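# Pull the tray out of the unbanded slide box

## Task

Push or pull the inner tray of the slide box that has no band so that it sticks out several centimetres past its sleeve, and leave it resting there with nothing holding it. The banded slide box must stay roughly where it began, with its tray still closed.

## Robot and tools

ROBOT AND FRAME. Two 6-joint arms, left_arm and right_arm, each with a two-finger parallel gripper. All positions use one scene frame: origin on the table top midway between the arms, +z up, +x pointing out across the table, left_arm on the +y side. The names do not refer to image sides. Base (URDF root) poses: left_arm at (+0.044, +0.284, 0) m, quat_wxyz (+0.996, 0, 0, -0.085); right_arm at (-0.040, -0.296, 0) m, quat_wxyz (+0.996, 0, 0, -0.084). On each gripper the fingers extend along its +z axis and separate along its y axis.

execute_actions. Argument actions is a list with zero or one entry. An empty list only reports the current state. An action entry is {"rows": [...], "steps": n}: rows holds 1 to 15 rows, steps is 1 to 15 (default 15), each step lasting 1/30 s; row k drives step k and the final row repeats for any leftover steps. A wait entry is {"steps": n} with n up to 300, counted from the previous result, and your reply time eats into it. Optional pictures (boolean) turns camera images on or off; by default they come with every result. A refused call moves nothing.

ROW LAYOUT. One list of 14 numbers covers both arms, each number in [-1, 1], always all 14 even if one arm stays put: left waist, shoulder, elbow, wrist pitch, wrist yaw, wrist roll, left opening, then the same seven for right_arm. The six joint numbers per arm are offsets, not poses. They are measured from the joint angles printed in the latest result that lists them; before any such result in a scene, and for the second and later calls within one reply, they are measured from the arm's angles when the action begins. Rows do not add up. Scale: 1.0 equals 1.202 rad for the waist, 1.258 shoulder, 1.238 elbow, 2.073 wrist pitch, 2.022 wrist yaw and 2.022 wrist roll. Stated ranges in radians: waist -2.618 to 3.054, shoulder 0.000 to 3.142, elbow 0.000 to 3.142, wrist pitch -1.571 to 1.571, wrist yaw -1.571 to 1.571, wrist roll -2.094 to 2.094. A target more than 0.036 rad outside a range gets the call refused; the true stop may sit up to 0.036 rad either way, and a target beyond it is clipped there, shown by "joint sent to its limit" (possibly about an earlier, still-running action). Missing that line does not prove there is room left. The opening number is absolute: +1 fully open, -1 closed.

MOTION. Joints move at limited speed: each step's target stays within a lead of the measured angle of 0.202 rad waist, 0.258 shoulder, 0.238 elbow, 0.573 wrist pitch, 0.522 wrist yaw and roll. If the targets would shift a gripper more than 70 mm from where it is, all that arm's targets are pulled back proportionally. Arms sag under zero offsets; to hold a pose, send in a reply's first call the offsets back to the desired angles, zeros in later calls of that reply, and enlarge the correction when a joint stays short. Zero offsets are not a pause: they steer back to the reference angles. Between calls the arms keep heading for the last row sent until they all nearly stop or a step is HELD; after that only a new action pushes further. Fingers still moving finish moving.

RESULTS. The state line "left_arm: ... | right_arm: ..." gives end_effector_position (m) and end_effector_quat_wxyz in the scene frame; the position is the point between the finger pads about 1 cm behind the tips, and may be off, more so at long reach. Joint positions and Joint velocities give per arm the six joints (rad, rad/s) then the pad gap (m, m/s; 0.094 m fully open). grip_measured is the measured opening on the command scale; each gripper may read up to about 1 mm off, consistently. "joint command not followed" means a clearance check altered or blocked that arm's joint targets on some steps; the rest of the row still ran. HELD marks steps where your row was partly or wholly not sent.

GRIPPING. Away from -1 and +1 the fingers go to where grip_measured would equal your number. To keep hold, command below grip_measured: about 0.03 lower is firm, less is gentler. Pad force tops out near 50 to 62 N (lower on some grippers, lower on parts under about 2 mm thick), with a brief hard spike at first contact. Occasional tugs on held parts or shoves on loose objects can happen.

HEAT. Holding loads warms motors. MOTOR HOT warns from 75 °C; at 90 °C that arm halts for 10 s (that threshold then pauses for 5 minutes on that arm); at 100 °C the arm and gripper go limp and drop until cooled. Halts show as OVER-TEMPERATURE FAULT lines. Heat carries over into the next scene.

zoom_image: camera (cam_high, cam_low, cam_left_wrist, cam_right_wrist, all 672x504) and region [x0, y0, x1, y1] in pixels from the top-left, at most 504 by 504; returns a finer view of that camera's latest image. Approximate focal lengths in pixels: cam_high 467, cam_low 616, wrist cameras about 245 and 240.

read_manual: optional section "licences"; returns licence text only, no motion.

finished_scene: scene = the current scene's number. Irreversible; the result says whether the goal holds and gives the next task. A reply with no tool call ends all remaining work. After resuming from a summary, first send an empty actions list.

AVOID. Arms striking or pressing each other, anything leaving the table, drops, slips, slams and forceful shoves. The simulation keeps running while you think; the goal must hold with the grippers released.

Each tool is called after "Call:" by a JSON object that holds its "name" and its "arguments".

## Session

Call:
{"name": "execute_actions", "arguments": {"actions": []}}

Scene clock: 0.00 s of 4170.00 s.
left_arm: end_effector_position=(+0.5079, +0.3384, +0.1329) grip_measured=+1.000 end_effector_quat_wxyz=(+0.102, +0.451, +0.858, +0.225) | right_arm: end_effector_position=(+0.3247, -0.2069, +0.2463) grip_measured=+1.000 end_effector_quat_wxyz=(-0.245, +0.651, -0.644, +0.318)
Joint positions: left_arm=[ 0.172  1.948  1.667 -0.884 -0.299  1.031  0.094] | right_arm=[ 0.584  1.343  1.273 -0.751  0.388 -1.32   0.094]
Joint velocities: left_arm=[ 0.012 -0.002  0.002  0.007  0.081  0.081  0.   ] | right_arm=[-0.012 -0.012 -0.017 -0.022 -0.095  0.081  0.   ]

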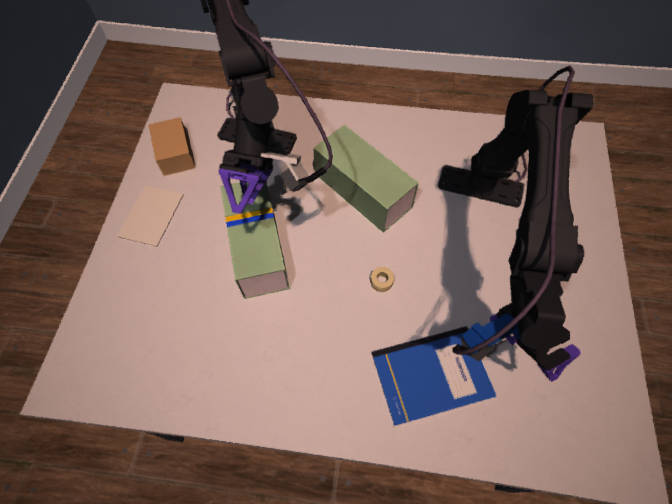

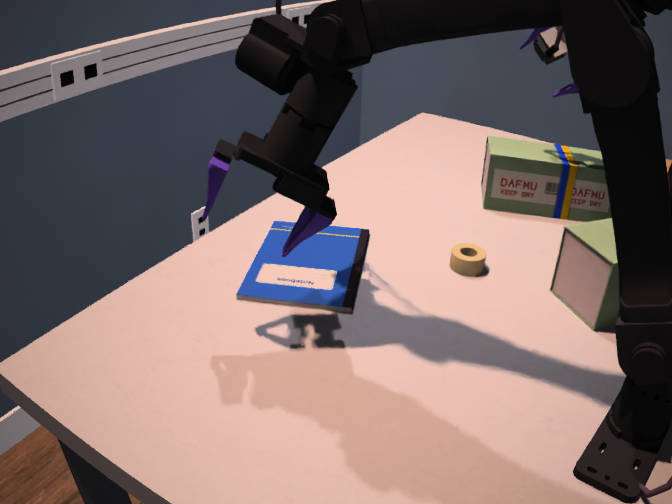

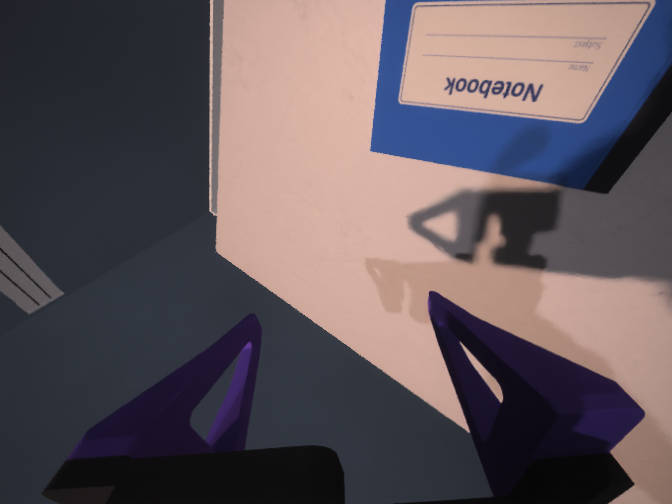

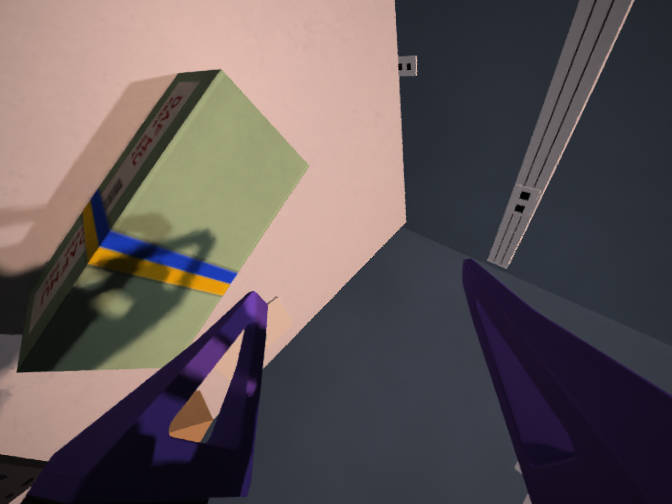

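Call:
{"name": "zoom_image", "arguments": {"camera": "cam_high", "region": [200, 80, 540, 335]}}

Call:
{"name": "zoom_image", "arguments": {"camera": "cam_low", "region": [420, 110, 672, 350]}}

Region (200, 80, 540, 335) of cam_high's 672x504 image, scaled by 1.482, with more detail than that image has; it fills the top 378 rows of this view, and the rest is white.

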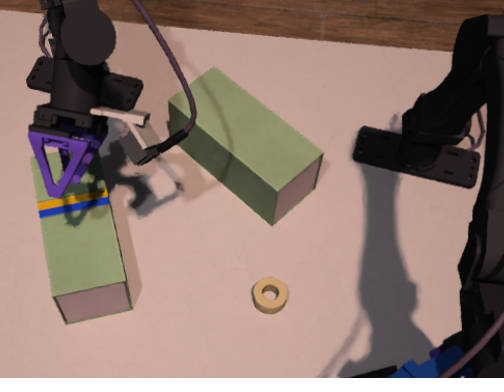

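Region (420, 110, 672, 350) of cam_low's 672x504 image, scaled by 2.000, with more detail than that image has; it fills the top 480 rows of this view, and the rest is white.

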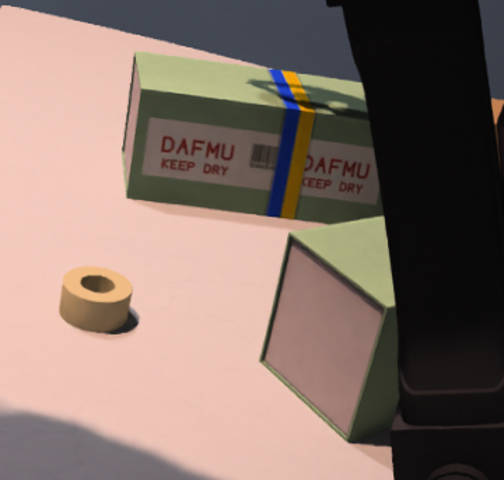

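Call:
{"name": "execute_actions", "arguments": {"actions": [{"rows":[[-0.054,-0.038,-0.256,-0.247,0.559,0,-1,0.666,0.192,0.174,-0.349,-0.192,0.814,-0.15]],"steps":15}], "pictures": false}}

Call:
{"name": "execute_actions", "arguments": {"actions": [{"steps":30}]}}

Scene clock: 120.50 s of 4170.00 s.
left_arm: end_effector_position=(+0.3119, +0.1655, +0.0801) grip_measured=-0.985 end_effector_quat_wxyz=(-0.008, +0.440, +0.829, -0.344) | right_arm: end_effector_position=(+0.0694, -0.0259, +0.1613) grip_measured=-0.148 end_effector_quat_wxyz=(-0.031, +0.621, -0.783, -0.001)
Joint positions: left_arm=[ 0.111  1.927  1.345 -1.344  0.621  1.031  0.001] | right_arm=[ 1.368  1.597  1.463 -1.383  0.029 -0.142  0.04 ]
Joint velocities: left_arm=[-0.002 -0.046 -0.007 -0.33   1.37   0.037 -0.   ] | right_arm=[ 1.175 -0.002  0.085 -0.418 -0.432  2.733 -0.   ]
Steps of this call (steps 1 to 90: nothing new was sent; then 117.00 s passed at rest; steps 91 to 105: all 15 steps of this action). Readings (joint positions):
91: left_arm=[0.172 1.944 1.655 -0.893 -0.269 1.031] | right_arm=[0.598 1.364 1.303 -0.810 0.363 -1.268]
92: left_arm=[0.170 1.936 1.631 -0.918 -0.230 1.031] | right_arm=[0.629 1.399 1.349 -0.879 0.329 -1.207]
94: left_arm=[0.163 1.928 1.569 -0.983 -0.146 1.031] | right_arm=[0.714 1.470 1.411 -0.984 0.259 -1.084]
98: left_arm=[0.143 1.928 1.427 -1.129 0.077 1.031] | right_arm=[0.915 1.567 1.445 -1.178 0.148 -0.799]
105: the state above

Scene clock: 121.50 s of 4170.00 s.
left_arm: end_effector_position=(+0.3109, +0.1406, +0.1035) grip_measured=-0.985 end_effector_quat_wxyz=(+0.021, +0.403, +0.811, -0.424) | right_arm: end_effector_position=(+0.0520, -0.0397, +0.1617) grip_measured=-0.148 end_effector_quat_wxyz=(-0.006, -0.438, +0.899, -0.009)
Joint positions: left_arm=[ 0.111  1.925  1.345 -1.383  0.807  1.031  0.001] | right_arm=[ 1.393  1.597  1.466 -1.462  0.005  0.318  0.04 ]
Joint velocities: left_arm=[-0.027 -0.012 -0.017 -0.051  0.007 -0.022 -0.   ] | right_arm=[-0.002 -0.002 -0.012  0.037 -0.037 -0.051 -0.002]
Steps of this call (steps 1 to 30: the robot went on to your last target). Readings (joint positions):
1: left_arm=[0.111 1.926 1.345 -1.353 0.660 1.031] | right_arm=[1.396 1.597 1.466 -1.398 0.015 -0.052]
2: left_arm=[0.111 1.925 1.345 -1.359 0.691 1.031] | right_arm=[1.405 1.597 1.466 -1.410 0.007 0.022]
4: left_arm=[0.111 1.925 1.345 -1.369 0.734 1.031] | right_arm=[1.400 1.597 1.466 -1.431 0.005 0.129]
8: left_arm=[0.111 1.925 1.345 -1.378 0.778 1.031] | right_arm=[1.393 1.597 1.466 -1.452 0.005 0.242]
30: the state above

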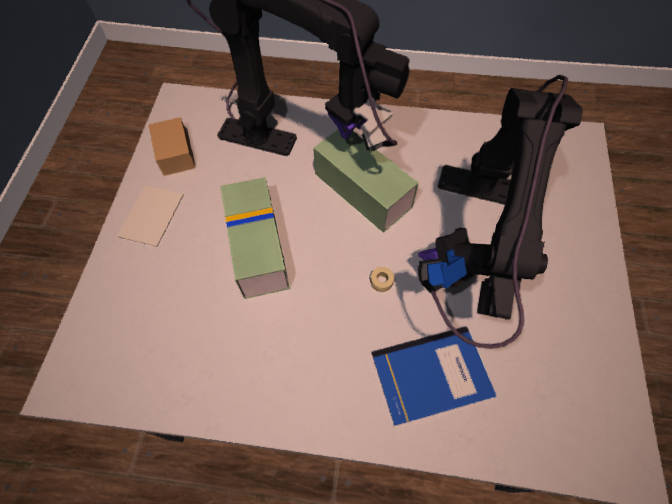

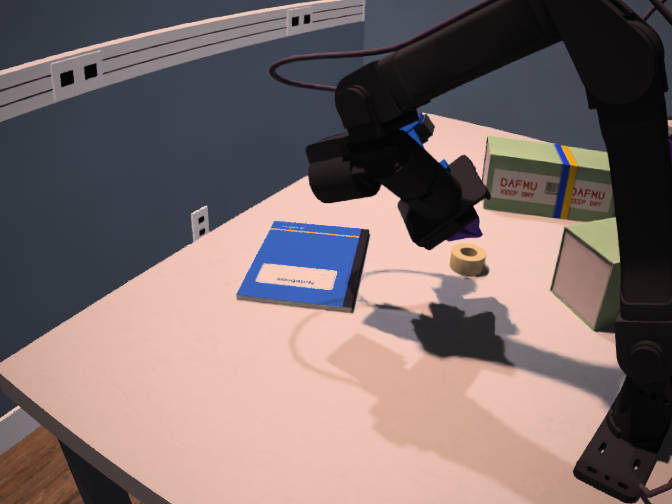

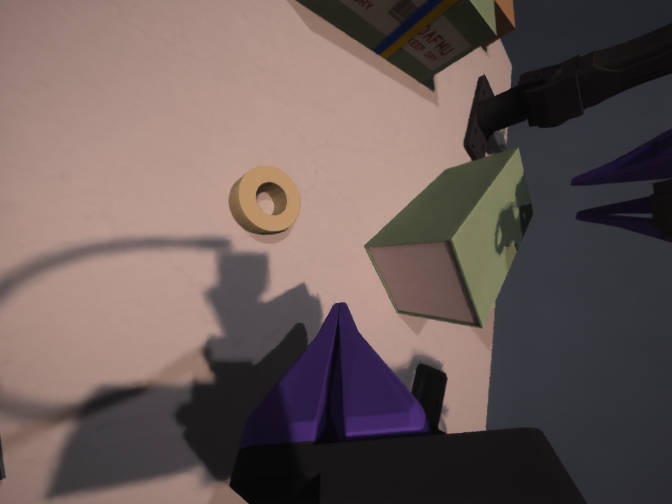

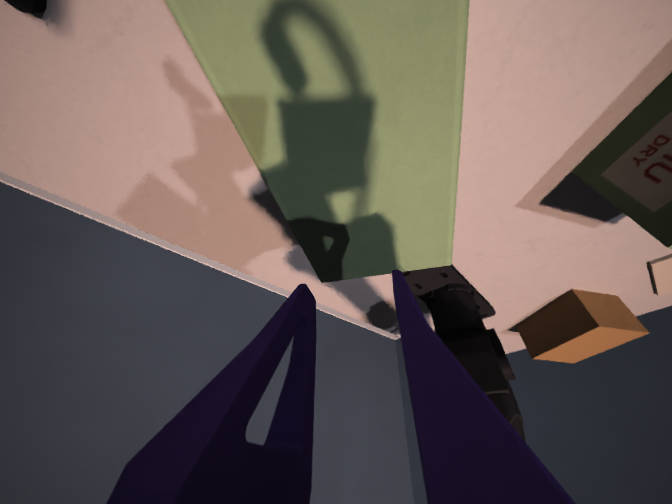

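Call:
{"name": "execute_actions", "arguments": {"actions": [{"rows":[[-0.003,0.118,-0.273,-0.01,0.018,0,-1,-0.036,-0.022,-0.17,0.097,0,-0.014,-0.15]],"steps":15}], "pictures": false}}

Call:
{"name": "execute_actions", "arguments": {"actions": [{"steps":15}]}}

Scene clock: 139.87 s of 4170.00 s.
left_arm: end_effector_position=(+0.1976, +0.1453, +0.0404) grip_measured=-0.985 end_effector_quat_wxyz=(-0.197, +0.271, +0.794, -0.508) | right_arm: end_effector_position=(+0.0587, -0.0496, +0.1130) grip_measured=-0.148 end_effector_quat_wxyz=(-0.011, -0.430, +0.903, -0.013)
Joint positions: left_arm=[ 0.111  2.096  0.988 -1.393  0.823  1.028  0.001] | right_arm=[ 1.356  1.579  1.255 -1.28   0.003  0.298  0.04 ]
Joint velocities: left_arm=[-0.032  0.002 -0.007  0.007  0.051 -0.007 -0.001] | right_arm=[ 0.007 -0.007 -0.012  0.007 -0.051  0.007 -0.001]
Steps of this call (steps 1 to 15: the robot went on to your last target; steps 16 to 90: nothing new was sent; then 14.87 s passed at rest; steps 91 to 105: all 15 steps of this action). Readings (joint positions):
91: left_arm=[0.111 1.931 1.323 -1.375 0.818 1.031] | right_arm=[1.389 1.586 1.430 -1.420 0.003 0.314]
92: left_arm=[0.111 1.941 1.278 -1.372 0.826 1.031] | right_arm=[1.380 1.570 1.373 -1.376 0.003 0.310]
94: left_arm=[0.111 1.997 1.155 -1.371 0.831 1.031] | right_arm=[1.362 1.571 1.292 -1.347 0.003 0.306]
98: left_arm=[0.111 2.113 0.993 -1.383 0.816 1.029] | right_arm=[1.356 1.579 1.255 -1.316 0.003 0.301]
105: the state above

Scene clock: 140.37 s of 4170.00 s.
left_arm: end_effector_position=(+0.1977, +0.1451, +0.0406) grip_measured=-0.985 end_effector_quat_wxyz=(-0.197, +0.270, +0.794, -0.508) | right_arm: end_effector_position=(+0.0593, -0.0480, +0.1130) grip_measured=-0.148 end_effector_quat_wxyz=(-0.009, -0.431, +0.902, -0.010)
Joint positions: left_arm=[ 0.111  2.096  0.988 -1.393  0.824  1.028  0.001] | right_arm=[ 1.356  1.579  1.255 -1.273  0.003  0.297  0.04 ]
Joint velocities: left_arm=[-0.017  0.027 -0.007 -0.007 -0.037  0.037 -0.   ] | right_arm=[-0.007 -0.007 -0.002  0.007 -0.066  0.022 -0.001]
Steps of this call (steps 1 to 15: the robot went on to your last target). Readings (joint positions):
1: left_arm=[0.111 2.096 0.988 -1.393 0.823 1.028] | right_arm=[1.356 1.579 1.255 -1.278 0.003 0.297]
2: left_arm=[0.111 2.096 0.988 -1.393 0.824 1.028] | right_arm=[1.356 1.579 1.255 -1.277 0.003 0.297]
4: left_arm=[0.111 2.096 0.988 -1.393 0.824 1.028] | right_arm=[1.356 1.579 1.255 -1.275 0.003 0.297]
8: left_arm=[0.111 2.096 0.988 -1.393 0.824 1.028] | right_arm=[1.356 1.579 1.255 -1.274 0.003 0.297]
15: the state above
All arms were judged still, so your last target was given up. Only a new action makes them travel on or press farther. Fingers that are still opening or closing keep moving.

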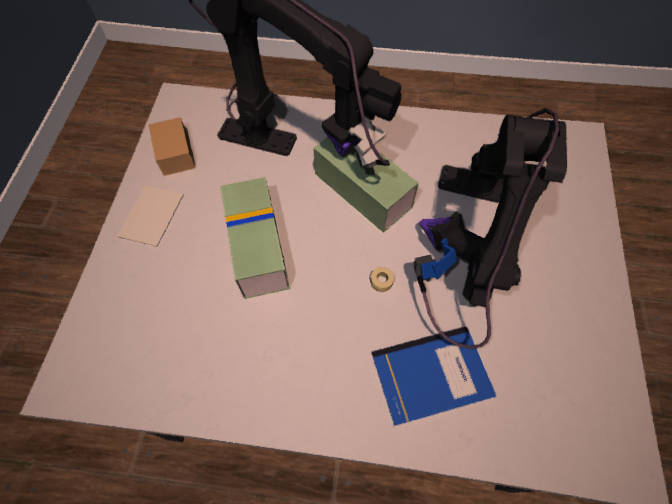

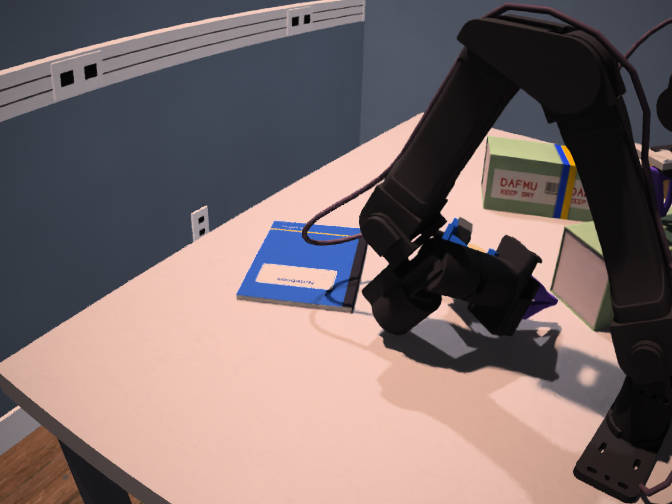

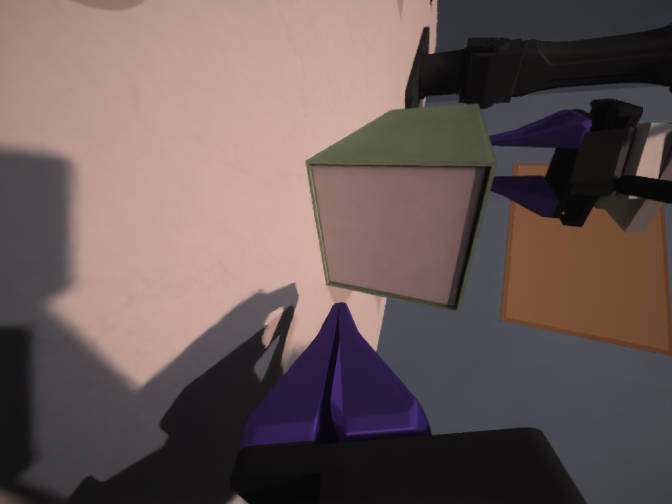

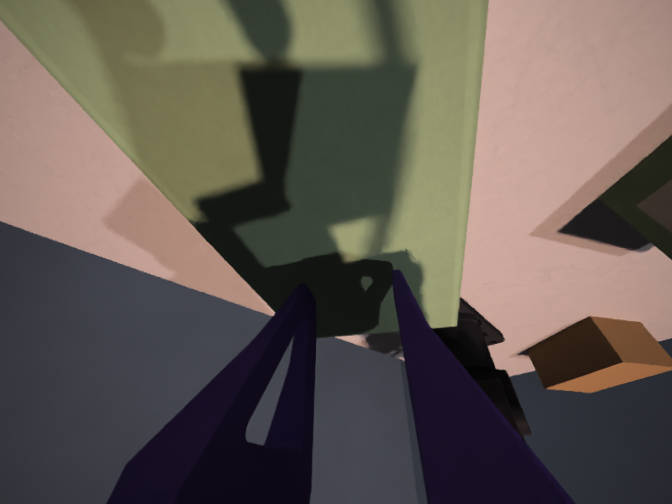

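Call:
{"name": "zoom_image", "arguments": {"camera": "cam_high", "region": [300, 110, 500, 290]}}

Call:
{"name": "zoom_image", "arguments": {"camera": "cam_low", "region": [460, 180, 672, 360]}}

Region (300, 110, 500, 290) of cam_high's 672x504 image, scaled by 2.520, with more detail than that image has; it fills the top 454 rows of this view, and the rest is white.

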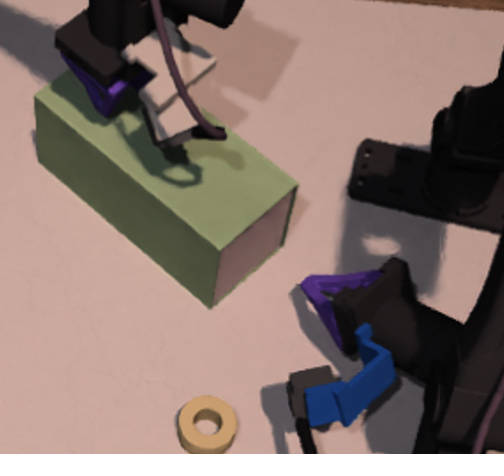

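Region (460, 180, 672, 360) of cam_low's 672x504 image, scaled by 2.377, with more detail than that image has; it fills the top 428 rows of this view, and the rest is white.

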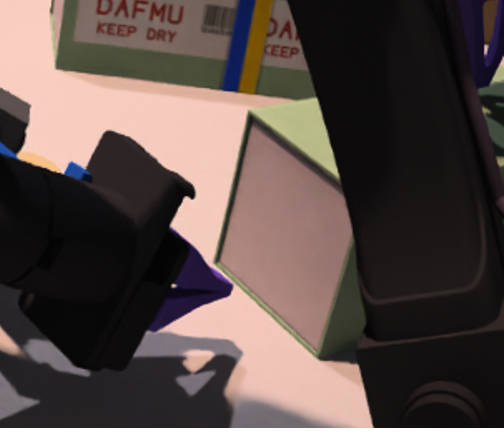

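Call:
{"name": "execute_actions", "arguments": {"actions": [{"rows":[[-0.111,-0.025,-0.038,0.044,0.048,-0.05,-1,0,-0.008,-0.065,0.035,0,0,-0.15]],"steps":15}]}}

Scene clock: 226.67 s of 4170.00 s.
left_arm: end_effector_position=(+0.1811, +0.1153, +0.0366) grip_measured=-0.985 end_effector_quat_wxyz=(-0.219, +0.278, +0.787, -0.505) | right_arm: end_effector_position=(+0.0597, -0.0473, +0.1072) grip_measured=-0.149 end_effector_quat_wxyz=(-0.000, -0.430, +0.903, -0.002)
Joint positions: left_arm=[-0.028  2.089  0.953 -1.32   0.9    0.932  0.001] | right_arm=[ 1.355  1.562  1.215 -1.227  0.003  0.298  0.04 ]
Joint velocities: left_arm=[ 0.022 -0.027 -0.022 -0.022 -0.007 -0.11  -0.   ] | right_arm=[-0.002  0.007 -0.022  0.081 -0.007 -0.022 -0.001]
Steps of this call (steps 1 to 90: nothing new was sent; then 82.80 s passed at rest; steps 91 to 105: all 15 steps of this action). Readings (joint positions):
91: left_arm=[0.099 2.093 0.983 -1.380 0.835 1.011] | right_arm=[1.356 1.577 1.244 -1.259 0.003 0.297]
92: left_arm=[0.070 2.090 0.975 -1.364 0.848 0.994] | right_arm=[1.356 1.575 1.226 -1.244 0.003 0.298]
94: left_arm=[0.005 2.089 0.962 -1.346 0.869 0.970] | right_arm=[1.355 1.566 1.218 -1.230 0.003 0.298]
98: left_arm=[-0.028 2.089 0.953 -1.332 0.890 0.945] | right_arm=[1.355 1.562 1.215 -1.227 0.003 0.298]
105: the state above

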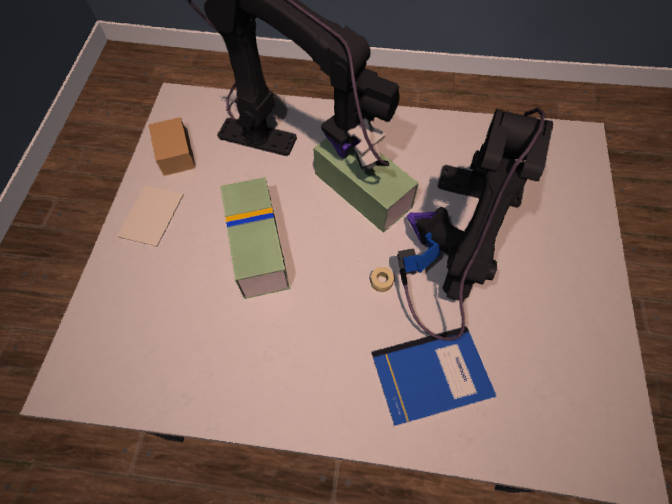

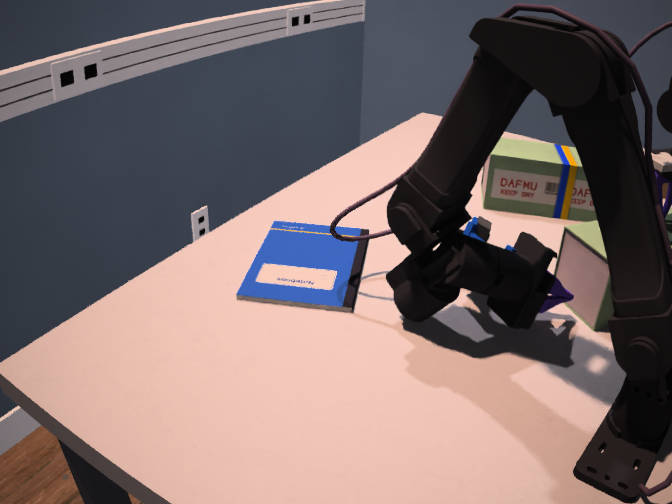

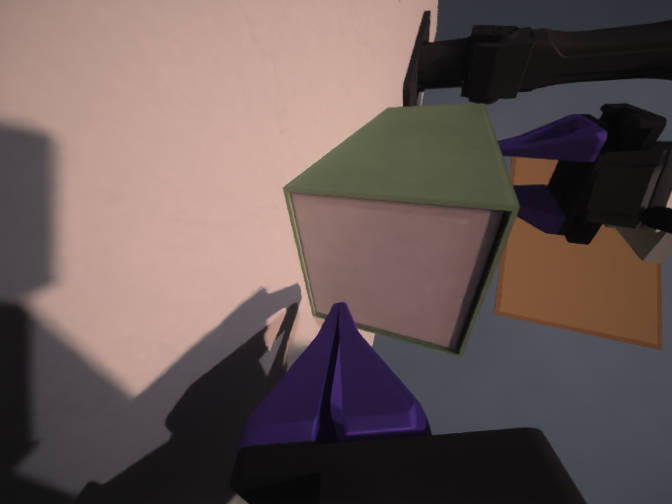

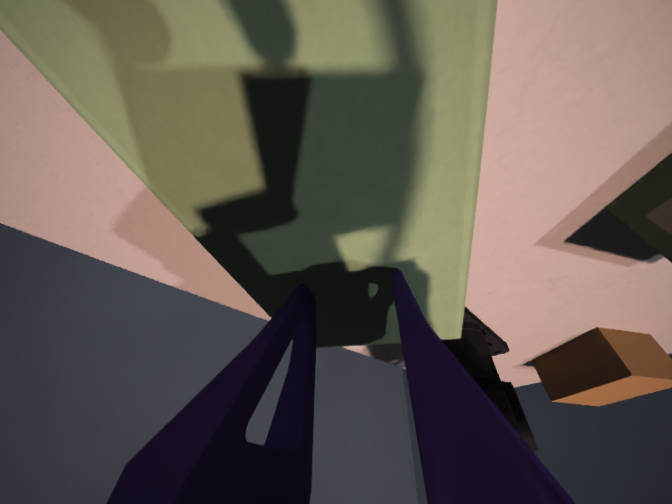

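Call:
{"name": "zoom_image", "arguments": {"camera": "cam_high", "region": [360, 160, 480, 280]}}

Call:
{"name": "zoom_image", "arguments": {"camera": "cam_low", "region": [500, 200, 640, 340]}}

Region (360, 160, 480, 280) of cam_high's 672x504 image, scaled by 4.200, with more detail than that image has.

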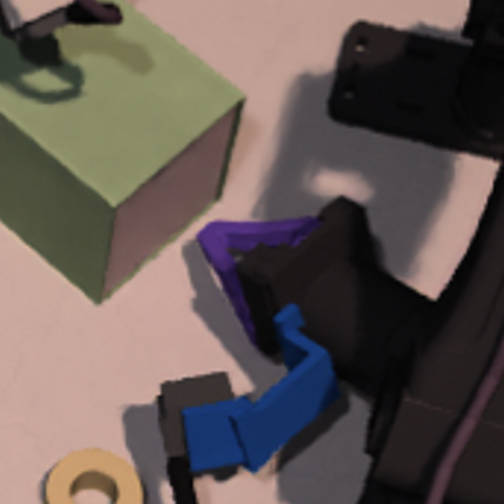

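Region (500, 200, 640, 340) of cam_low's 672x504 image, scaled by 3.600, with more detail than that image has.

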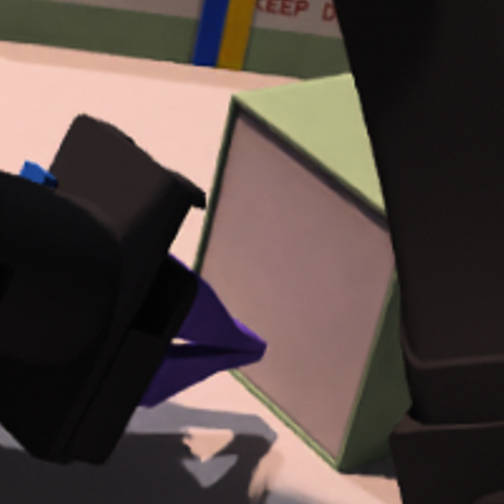

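Call:
{"name": "execute_actions", "arguments": {"actions": [{"rows":[[-0.053,-0.038,0.009,0.005,0.023,-0.02,-1,0,0,-0.035,0.012,0,0,-0.15]],"steps":12}]}}

Scene clock: 254.17 s of 4170.00 s.
left_arm: end_effector_position=(+0.1754, +0.1036, +0.0425) grip_measured=-0.985 end_effector_quat_wxyz=(-0.225, +0.287, +0.784, -0.502) | right_arm: end_effector_position=(+0.0597, -0.0473, +0.1072) grip_measured=-0.149 end_effector_quat_wxyz=(-0.000, -0.430, +0.903, -0.002)
Joint positions: left_arm=[-0.086  2.063  0.953 -1.317  0.926  0.894  0.001] | right_arm=[ 1.355  1.562  1.215 -1.227  0.003  0.298  0.04 ]
Joint velocities: left_arm=[-0.002 -0.017 -0.002 -0.007  0.007  0.022 -0.001] | right_arm=[ 0.012 -0.002 -0.012  0.037 -0.007 -0.037 -0.001]
Steps of this call (steps 1 to 15: the robot went on to your last target; steps 16 to 90: nothing new was sent; then 24.10 s passed at rest; steps 91 to 102: all 12 steps of this action). Readings (joint positions):
91: left_arm=[-0.033 2.086 0.953 -1.317 0.905 0.921] | right_arm=[1.355 1.562 1.215 -1.227 0.003 0.298]
92: left_arm=[-0.045 2.081 0.953 -1.317 0.908 0.915] | right_arm=[1.355 1.562 1.215 -1.227 0.003 0.298]
94: left_arm=[-0.073 2.069 0.953 -1.317 0.916 0.906] | right_arm=[1.355 1.562 1.215 -1.227 0.003 0.298]
98: left_arm=[-0.086 2.063 0.953 -1.317 0.924 0.898] | right_arm=[1.355 1.562 1.215 -1.227 0.003 0.298]
102: the state above

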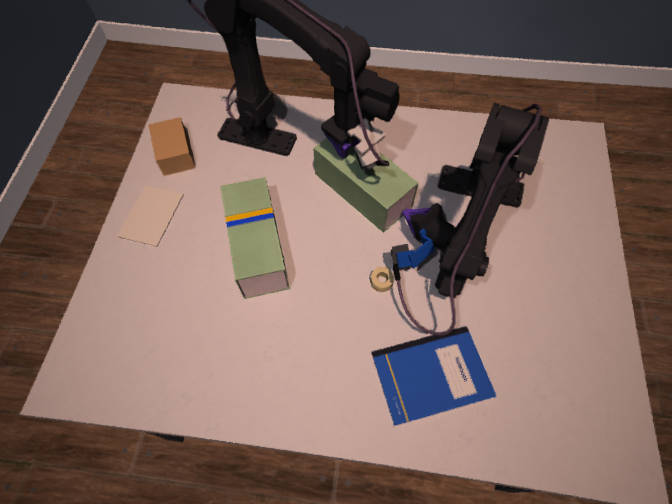

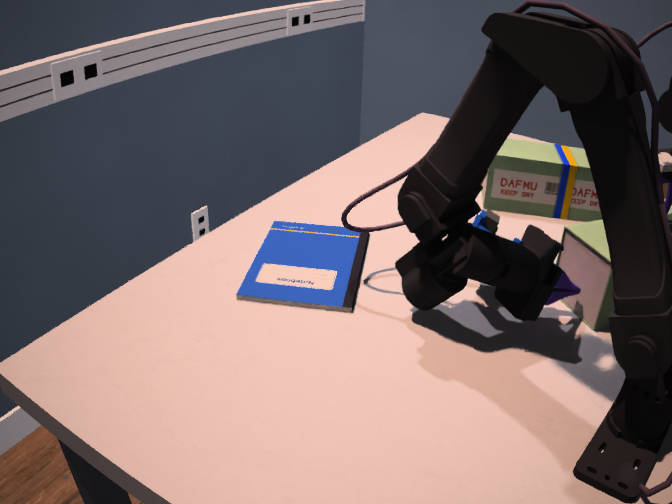

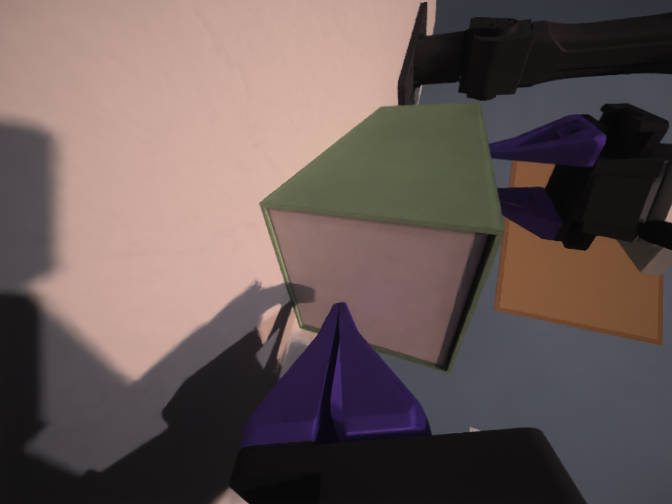

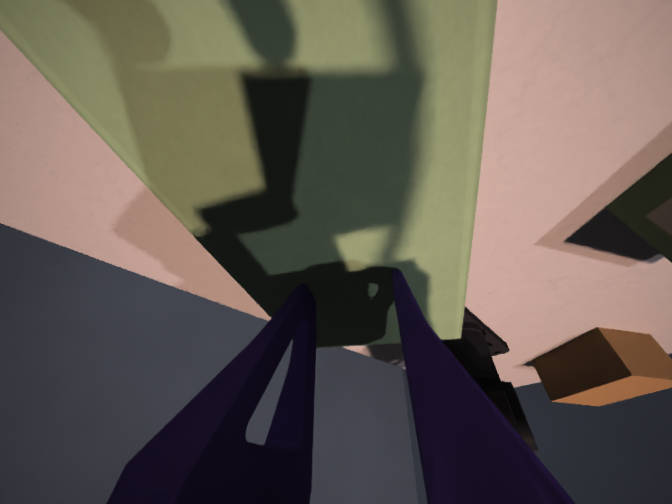

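Call:
{"name": "execute_actions", "arguments": {"actions": [{"rows":[[-0.008,-0.012,-0.012,0.012,0.005,-0.011,-1,0,0,-0.05,0.012,0,0,-0.15],[-0.017,-0.024,-0.023,0.024,0.011,-0.022,-1,0,0,-0.05,0.012,0,0,-0.15],[-0.025,-0.036,-0.035,0.036,0.016,-0.033,-1,0,0,-0.05,0.012,0,0,-0.15],[-0.034,-0.048,-0.046,0.048,0.021,-0.044,-1,0,0,-0.05,0.012,0,0,-0.15],[-0.042,-0.06,-0.058,0.06,0.027,-0.055,-1,0,0,-0.05,0.012,0,0,-0.15],[-0.05,-0.073,-0.069,0.071,0.032,-0.066,-1,0,0,-0.05,0.012,0,0,-0.15],[-0.059,-0.085,-0.081,0.083,0.037,-0.077,-1,0,0,-0.05,0.012,0,0,-0.15],[-0.067,-0.097,-0.092,0.095,0.042,-0.088,-1,0,0,-0.05,0.012,0,0,-0.15],[-0.076,-0.109,-0.104,0.107,0.048,-0.099,-1,0,0,-0.05,0.012,0,0,-0.15],[-0.084,-0.121,-0.115,0.122,0.053,-0.11,-1,0,0,-0.05,0.012,0,0,-0.15]],"steps":15}]}}

Scene clock: 280.07 s of 4170.00 s.
left_arm: end_effector_position=(+0.1610, +0.0870, +0.0396) grip_measured=-0.985 end_effector_quat_wxyz=(-0.192, +0.285, +0.800, -0.491) | right_arm: end_effector_position=(+0.0596, -0.0475, +0.1069) grip_measured=-0.149 end_effector_quat_wxyz=(+0.004, -0.430, +0.903, +0.002)
Joint positions: left_arm=[-0.167  1.928  0.829 -1.111  0.984  0.699  0.001] | right_arm=[ 1.355  1.55   1.202 -1.214  0.003  0.298  0.04 ]
Joint velocities: left_arm=[-0.017  0.002 -0.051  0.168  0.081 -0.183  0.   ] | right_arm=[ 0.002 -0.007 -0.022 -0.037  0.022 -0.007 -0.001]
Steps of this call (steps 1 to 15: the robot went on to your last target; steps 16 to 90: nothing new was sent; then 22.40 s passed at rest; steps 91 to 105: all 15 steps of this action). Readings (joint positions):
91: left_arm=[-0.086 2.063 0.953 -1.316 0.927 0.888] | right_arm=[1.355 1.561 1.212 -1.225 0.003 0.298]
92: left_arm=[-0.087 2.062 0.951 -1.310 0.928 0.881] | right_arm=[1.355 1.556 1.208 -1.221 0.003 0.298]
94: left_arm=[-0.095 2.050 0.933 -1.283 0.933 0.858] | right_arm=[1.355 1.551 1.203 -1.215 0.003 0.298]
98: left_arm=[-0.129 1.990 0.878 -1.211 0.953 0.792] | right_arm=[1.355 1.550 1.202 -1.214 0.003 0.298]
105: the state above

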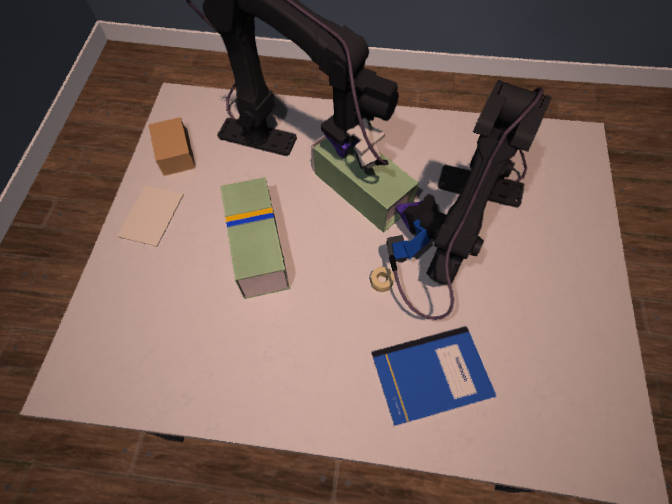

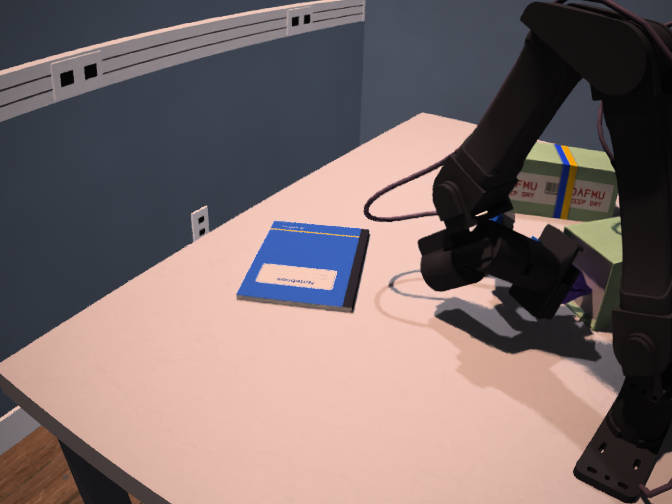

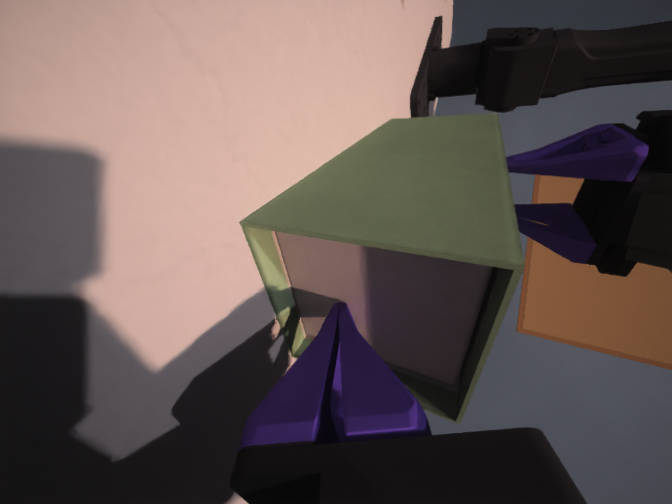

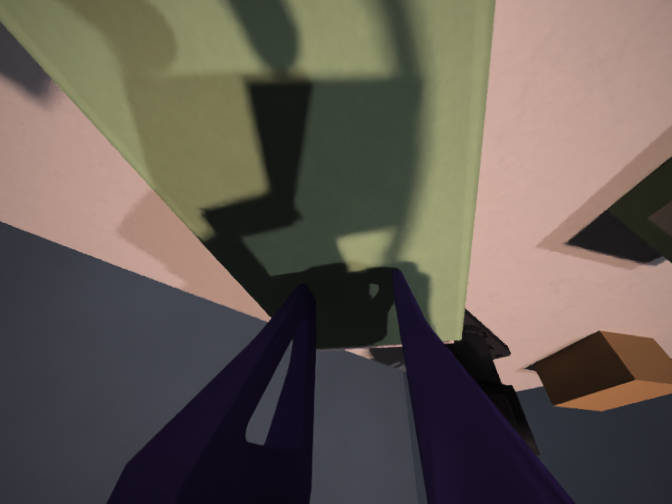

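Call:
{"name": "execute_actions", "arguments": {"actions": [{"rows":[[-0.011,0.003,-0.008,0.02,0.02,-0.003,-1,0,0,-0.045,0.01,0,0,-0.15],[-0.022,0.007,-0.015,0.026,0.03,-0.006,-1,0,0,-0.045,0.01,0,0,-0.15],[-0.033,0.01,-0.023,0.033,0.04,-0.009,-1,0,0,-0.045,0.01,0,0,-0.15],[-0.044,0.014,-0.031,0.04,0.048,-0.012,-1,0,0,-0.045,0.01,0,0,-0.15],[-0.055,0.017,-0.039,0.047,0.056,-0.016,-1,0,0,-0.045,0.01,0,0,-0.15],[-0.066,0.021,-0.046,0.055,0.066,-0.019,-1,0,0,-0.045,0.01,0,0,-0.15],[-0.077,0.024,-0.054,0.064,0.078,-0.022,-1,0,0,-0.045,0.01,0,0,-0.15],[-0.088,0.028,-0.062,0.073,0.089,-0.025,-1,0,0,-0.045,0.01,0,0,-0.15]],"steps":15}]}}

Scene clock: 298.30 s of 4170.00 s.
left_arm: end_effector_position=(+0.1447, +0.0647, +0.0357) grip_measured=-0.985 end_effector_quat_wxyz=(-0.192, +0.280, +0.777, -0.530) | right_arm: end_effector_position=(+0.0591, -0.0486, +0.1070) grip_measured=-0.149 end_effector_quat_wxyz=(+0.006, -0.430, +0.903, +0.004)
Joint positions: left_arm=[-0.252  1.957  0.769 -0.984  1.114  0.651  0.001] | right_arm=[ 1.355  1.541  1.193 -1.209  0.003  0.298  0.04 ]
Joint velocities: left_arm=[ 0.002 -0.002 -0.002  0.066  0.037 -0.11   0.   ] | right_arm=[-0.002 -0.022 -0.017  0.007  0.037 -0.022  0.001]
Steps of this call (steps 1 to 30: the robot went on to your last target; steps 31 to 90: nothing new was sent; then 14.73 s passed at rest; steps 91 to 105: all 15 steps of this action). Readings (joint positions):
91: left_arm=[-0.167 1.928 0.825 -1.081 0.997 0.673] | right_arm=[1.355 1.549 1.200 -1.213 0.003 0.298]
92: left_arm=[-0.168 1.928 0.825 -1.081 0.998 0.673] | right_arm=[1.355 1.546 1.198 -1.210 0.003 0.298]
94: left_arm=[-0.175 1.929 0.822 -1.072 1.003 0.673] | right_arm=[1.355 1.542 1.194 -1.206 0.003 0.298]
98: left_arm=[-0.222 1.942 0.792 -1.025 1.064 0.663] | right_arm=[1.355 1.541 1.193 -1.206 0.003 0.298]
105: the state above

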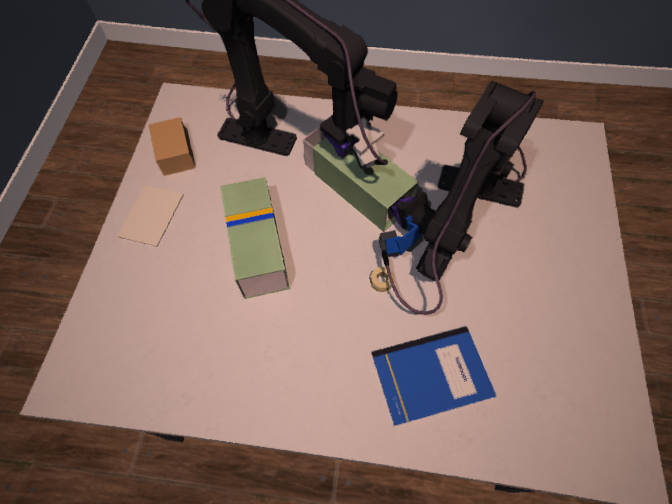

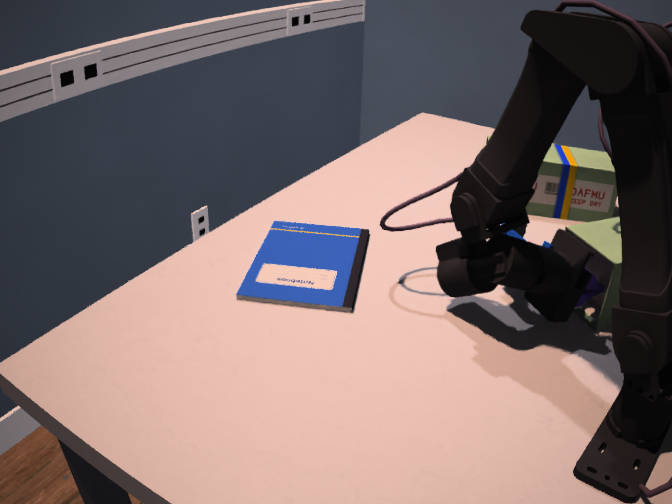

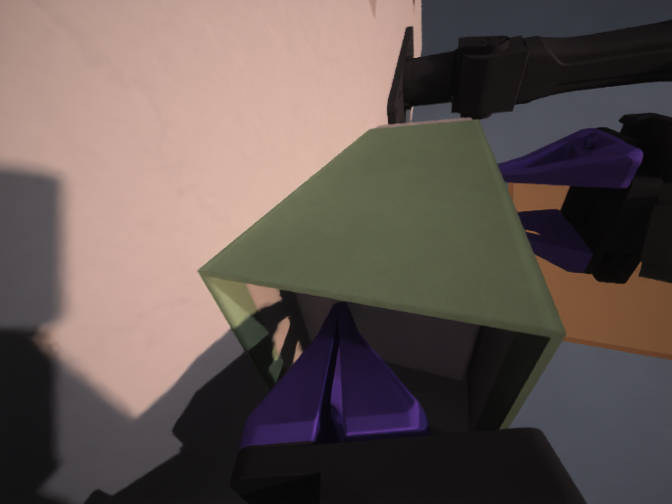

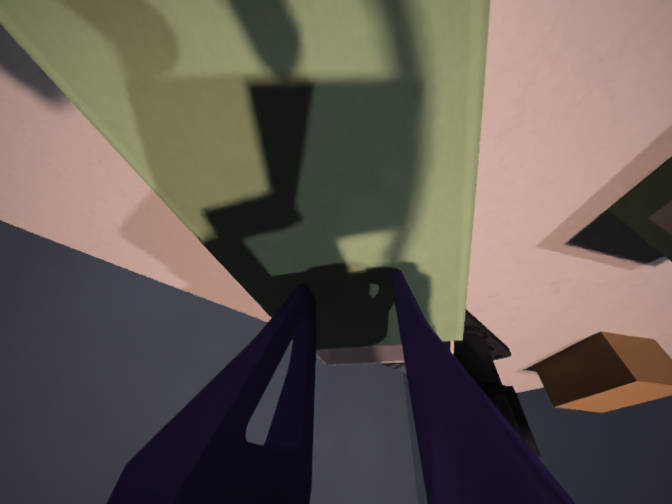

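Call:
{"name": "zoom_image", "arguments": {"camera": "cam_high", "region": [290, 110, 450, 260]}}

Region (290, 110, 450, 260) of cam_high's 672x504 image, scaled by 3.150, with more detail than that image has; it fills the top 472 rows of this view, and the rest is white.

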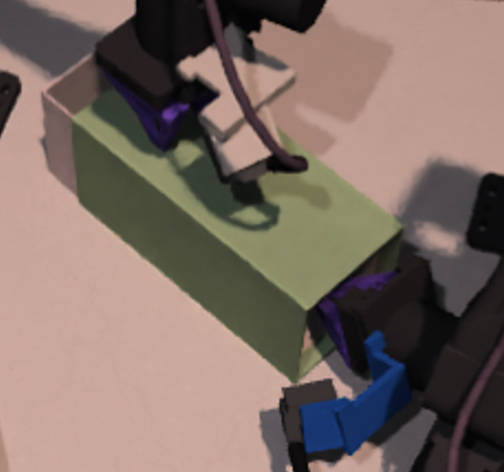

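Call:
{"name": "execute_actions", "arguments": {"actions": [{"rows":[[-0.012,0,-0.008,0.013,0.012,-0.009,-1,0,0,-0.045,0.01,0,0,-0.15],[-0.022,-0.001,-0.014,0.022,0.019,-0.018,-1,0,0,-0.045,0.01,0,0,-0.15],[-0.032,-0.002,-0.02,0.031,0.026,-0.025,-1,0,0,-0.045,0.01,0,0,-0.15],[-0.042,-0.002,-0.026,0.04,0.033,-0.032,-1,0,0,-0.045,0.01,0,0,-0.15],[-0.052,-0.003,-0.032,0.049,0.04,-0.04,-1,0,0,-0.045,0.01,0,0,-0.15],[-0.062,-0.003,-0.038,0.058,0.047,-0.047,-1,0,0,-0.045,0.01,0,0,-0.15],[-0.071,-0.004,-0.043,0.066,0.054,-0.054,-1,0,0,-0.045,0.01,0,0,-0.15]],"steps":15}]}}

Scene clock: 316.57 s of 4170.00 s.
left_arm: end_effector_position=(+0.1344, +0.0513, +0.0344) grip_measured=-0.985 end_effector_quat_wxyz=(-0.200, +0.269, +0.769, -0.545) | right_arm: end_effector_position=(+0.0582, -0.0508, +0.1070) grip_measured=-0.149 end_effector_quat_wxyz=(+0.006, -0.430, +0.903, +0.004)
Joint positions: left_arm=[-0.314  1.957  0.731 -0.876  1.183  0.549  0.001] | right_arm=[ 1.355  1.531  1.184 -1.209  0.003  0.298  0.04 ]
Joint velocities: left_arm=[-0.007 -0.007 -0.012 -0.007 -0.007 -0.168 -0.   ] | right_arm=[ 0.007 -0.007 -0.012 -0.022 -0.081  0.066 -0.001]
Steps of this call (steps 1 to 15: the robot went on to your last target; steps 16 to 90: nothing new was sent; then 14.77 s passed at rest; steps 91 to 105: all 15 steps of this action). Readings (joint positions):
91: left_arm=[-0.252 1.957 0.768 -0.976 1.119 0.645] | right_arm=[1.355 1.539 1.191 -1.208 0.003 0.298]
92: left_arm=[-0.253 1.957 0.768 -0.975 1.119 0.640] | right_arm=[1.355 1.536 1.188 -1.205 0.003 0.298]
94: left_arm=[-0.259 1.957 0.766 -0.961 1.123 0.623] | right_arm=[1.355 1.532 1.184 -1.203 0.003 0.298]
98: left_arm=[-0.301 1.957 0.742 -0.908 1.163 0.580] | right_arm=[1.355 1.531 1.184 -1.203 0.003 0.298]
105: the state above

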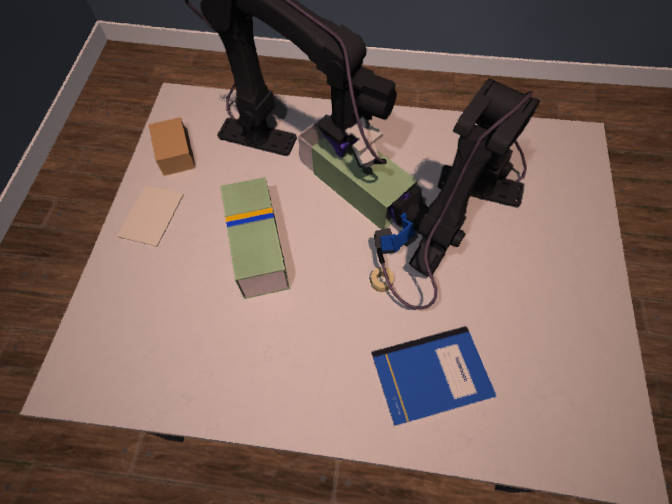

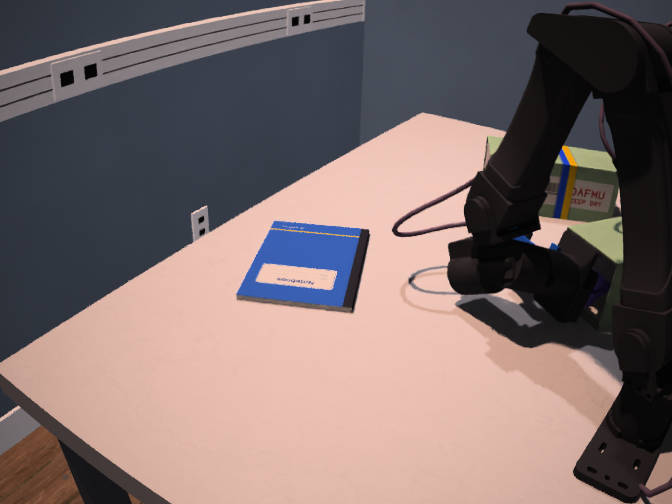

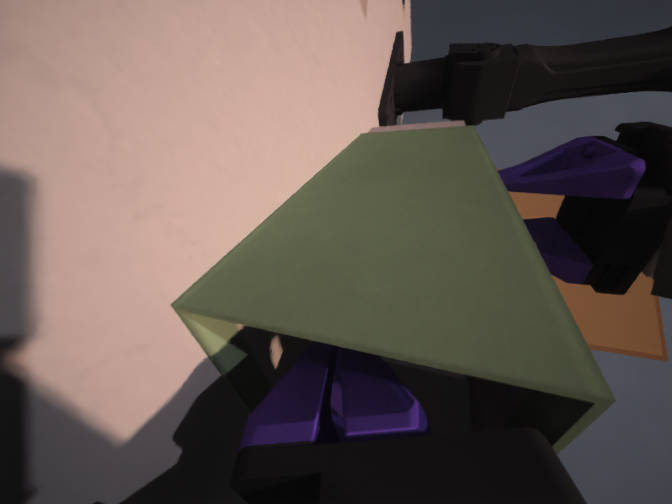

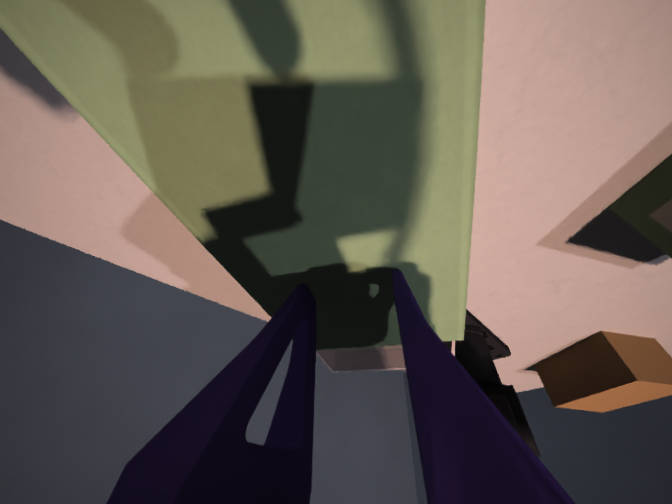

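Call:
{"name": "zoom_image", "arguments": {"camera": "cam_high", "region": [290, 110, 450, 260]}}

Region (290, 110, 450, 260) of cam_high's 672x504 image, scaled by 3.150, with more detail than that image has; it fills the top 472 rows of this view, and the rest is white.

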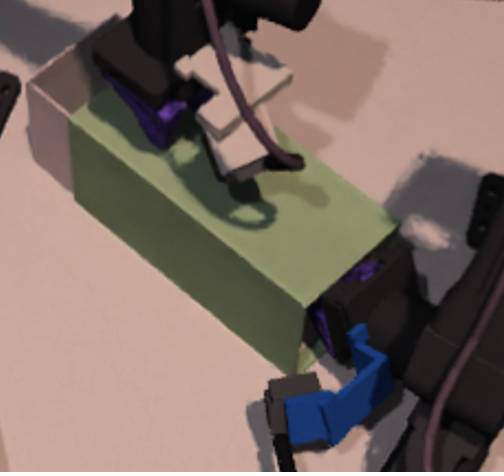

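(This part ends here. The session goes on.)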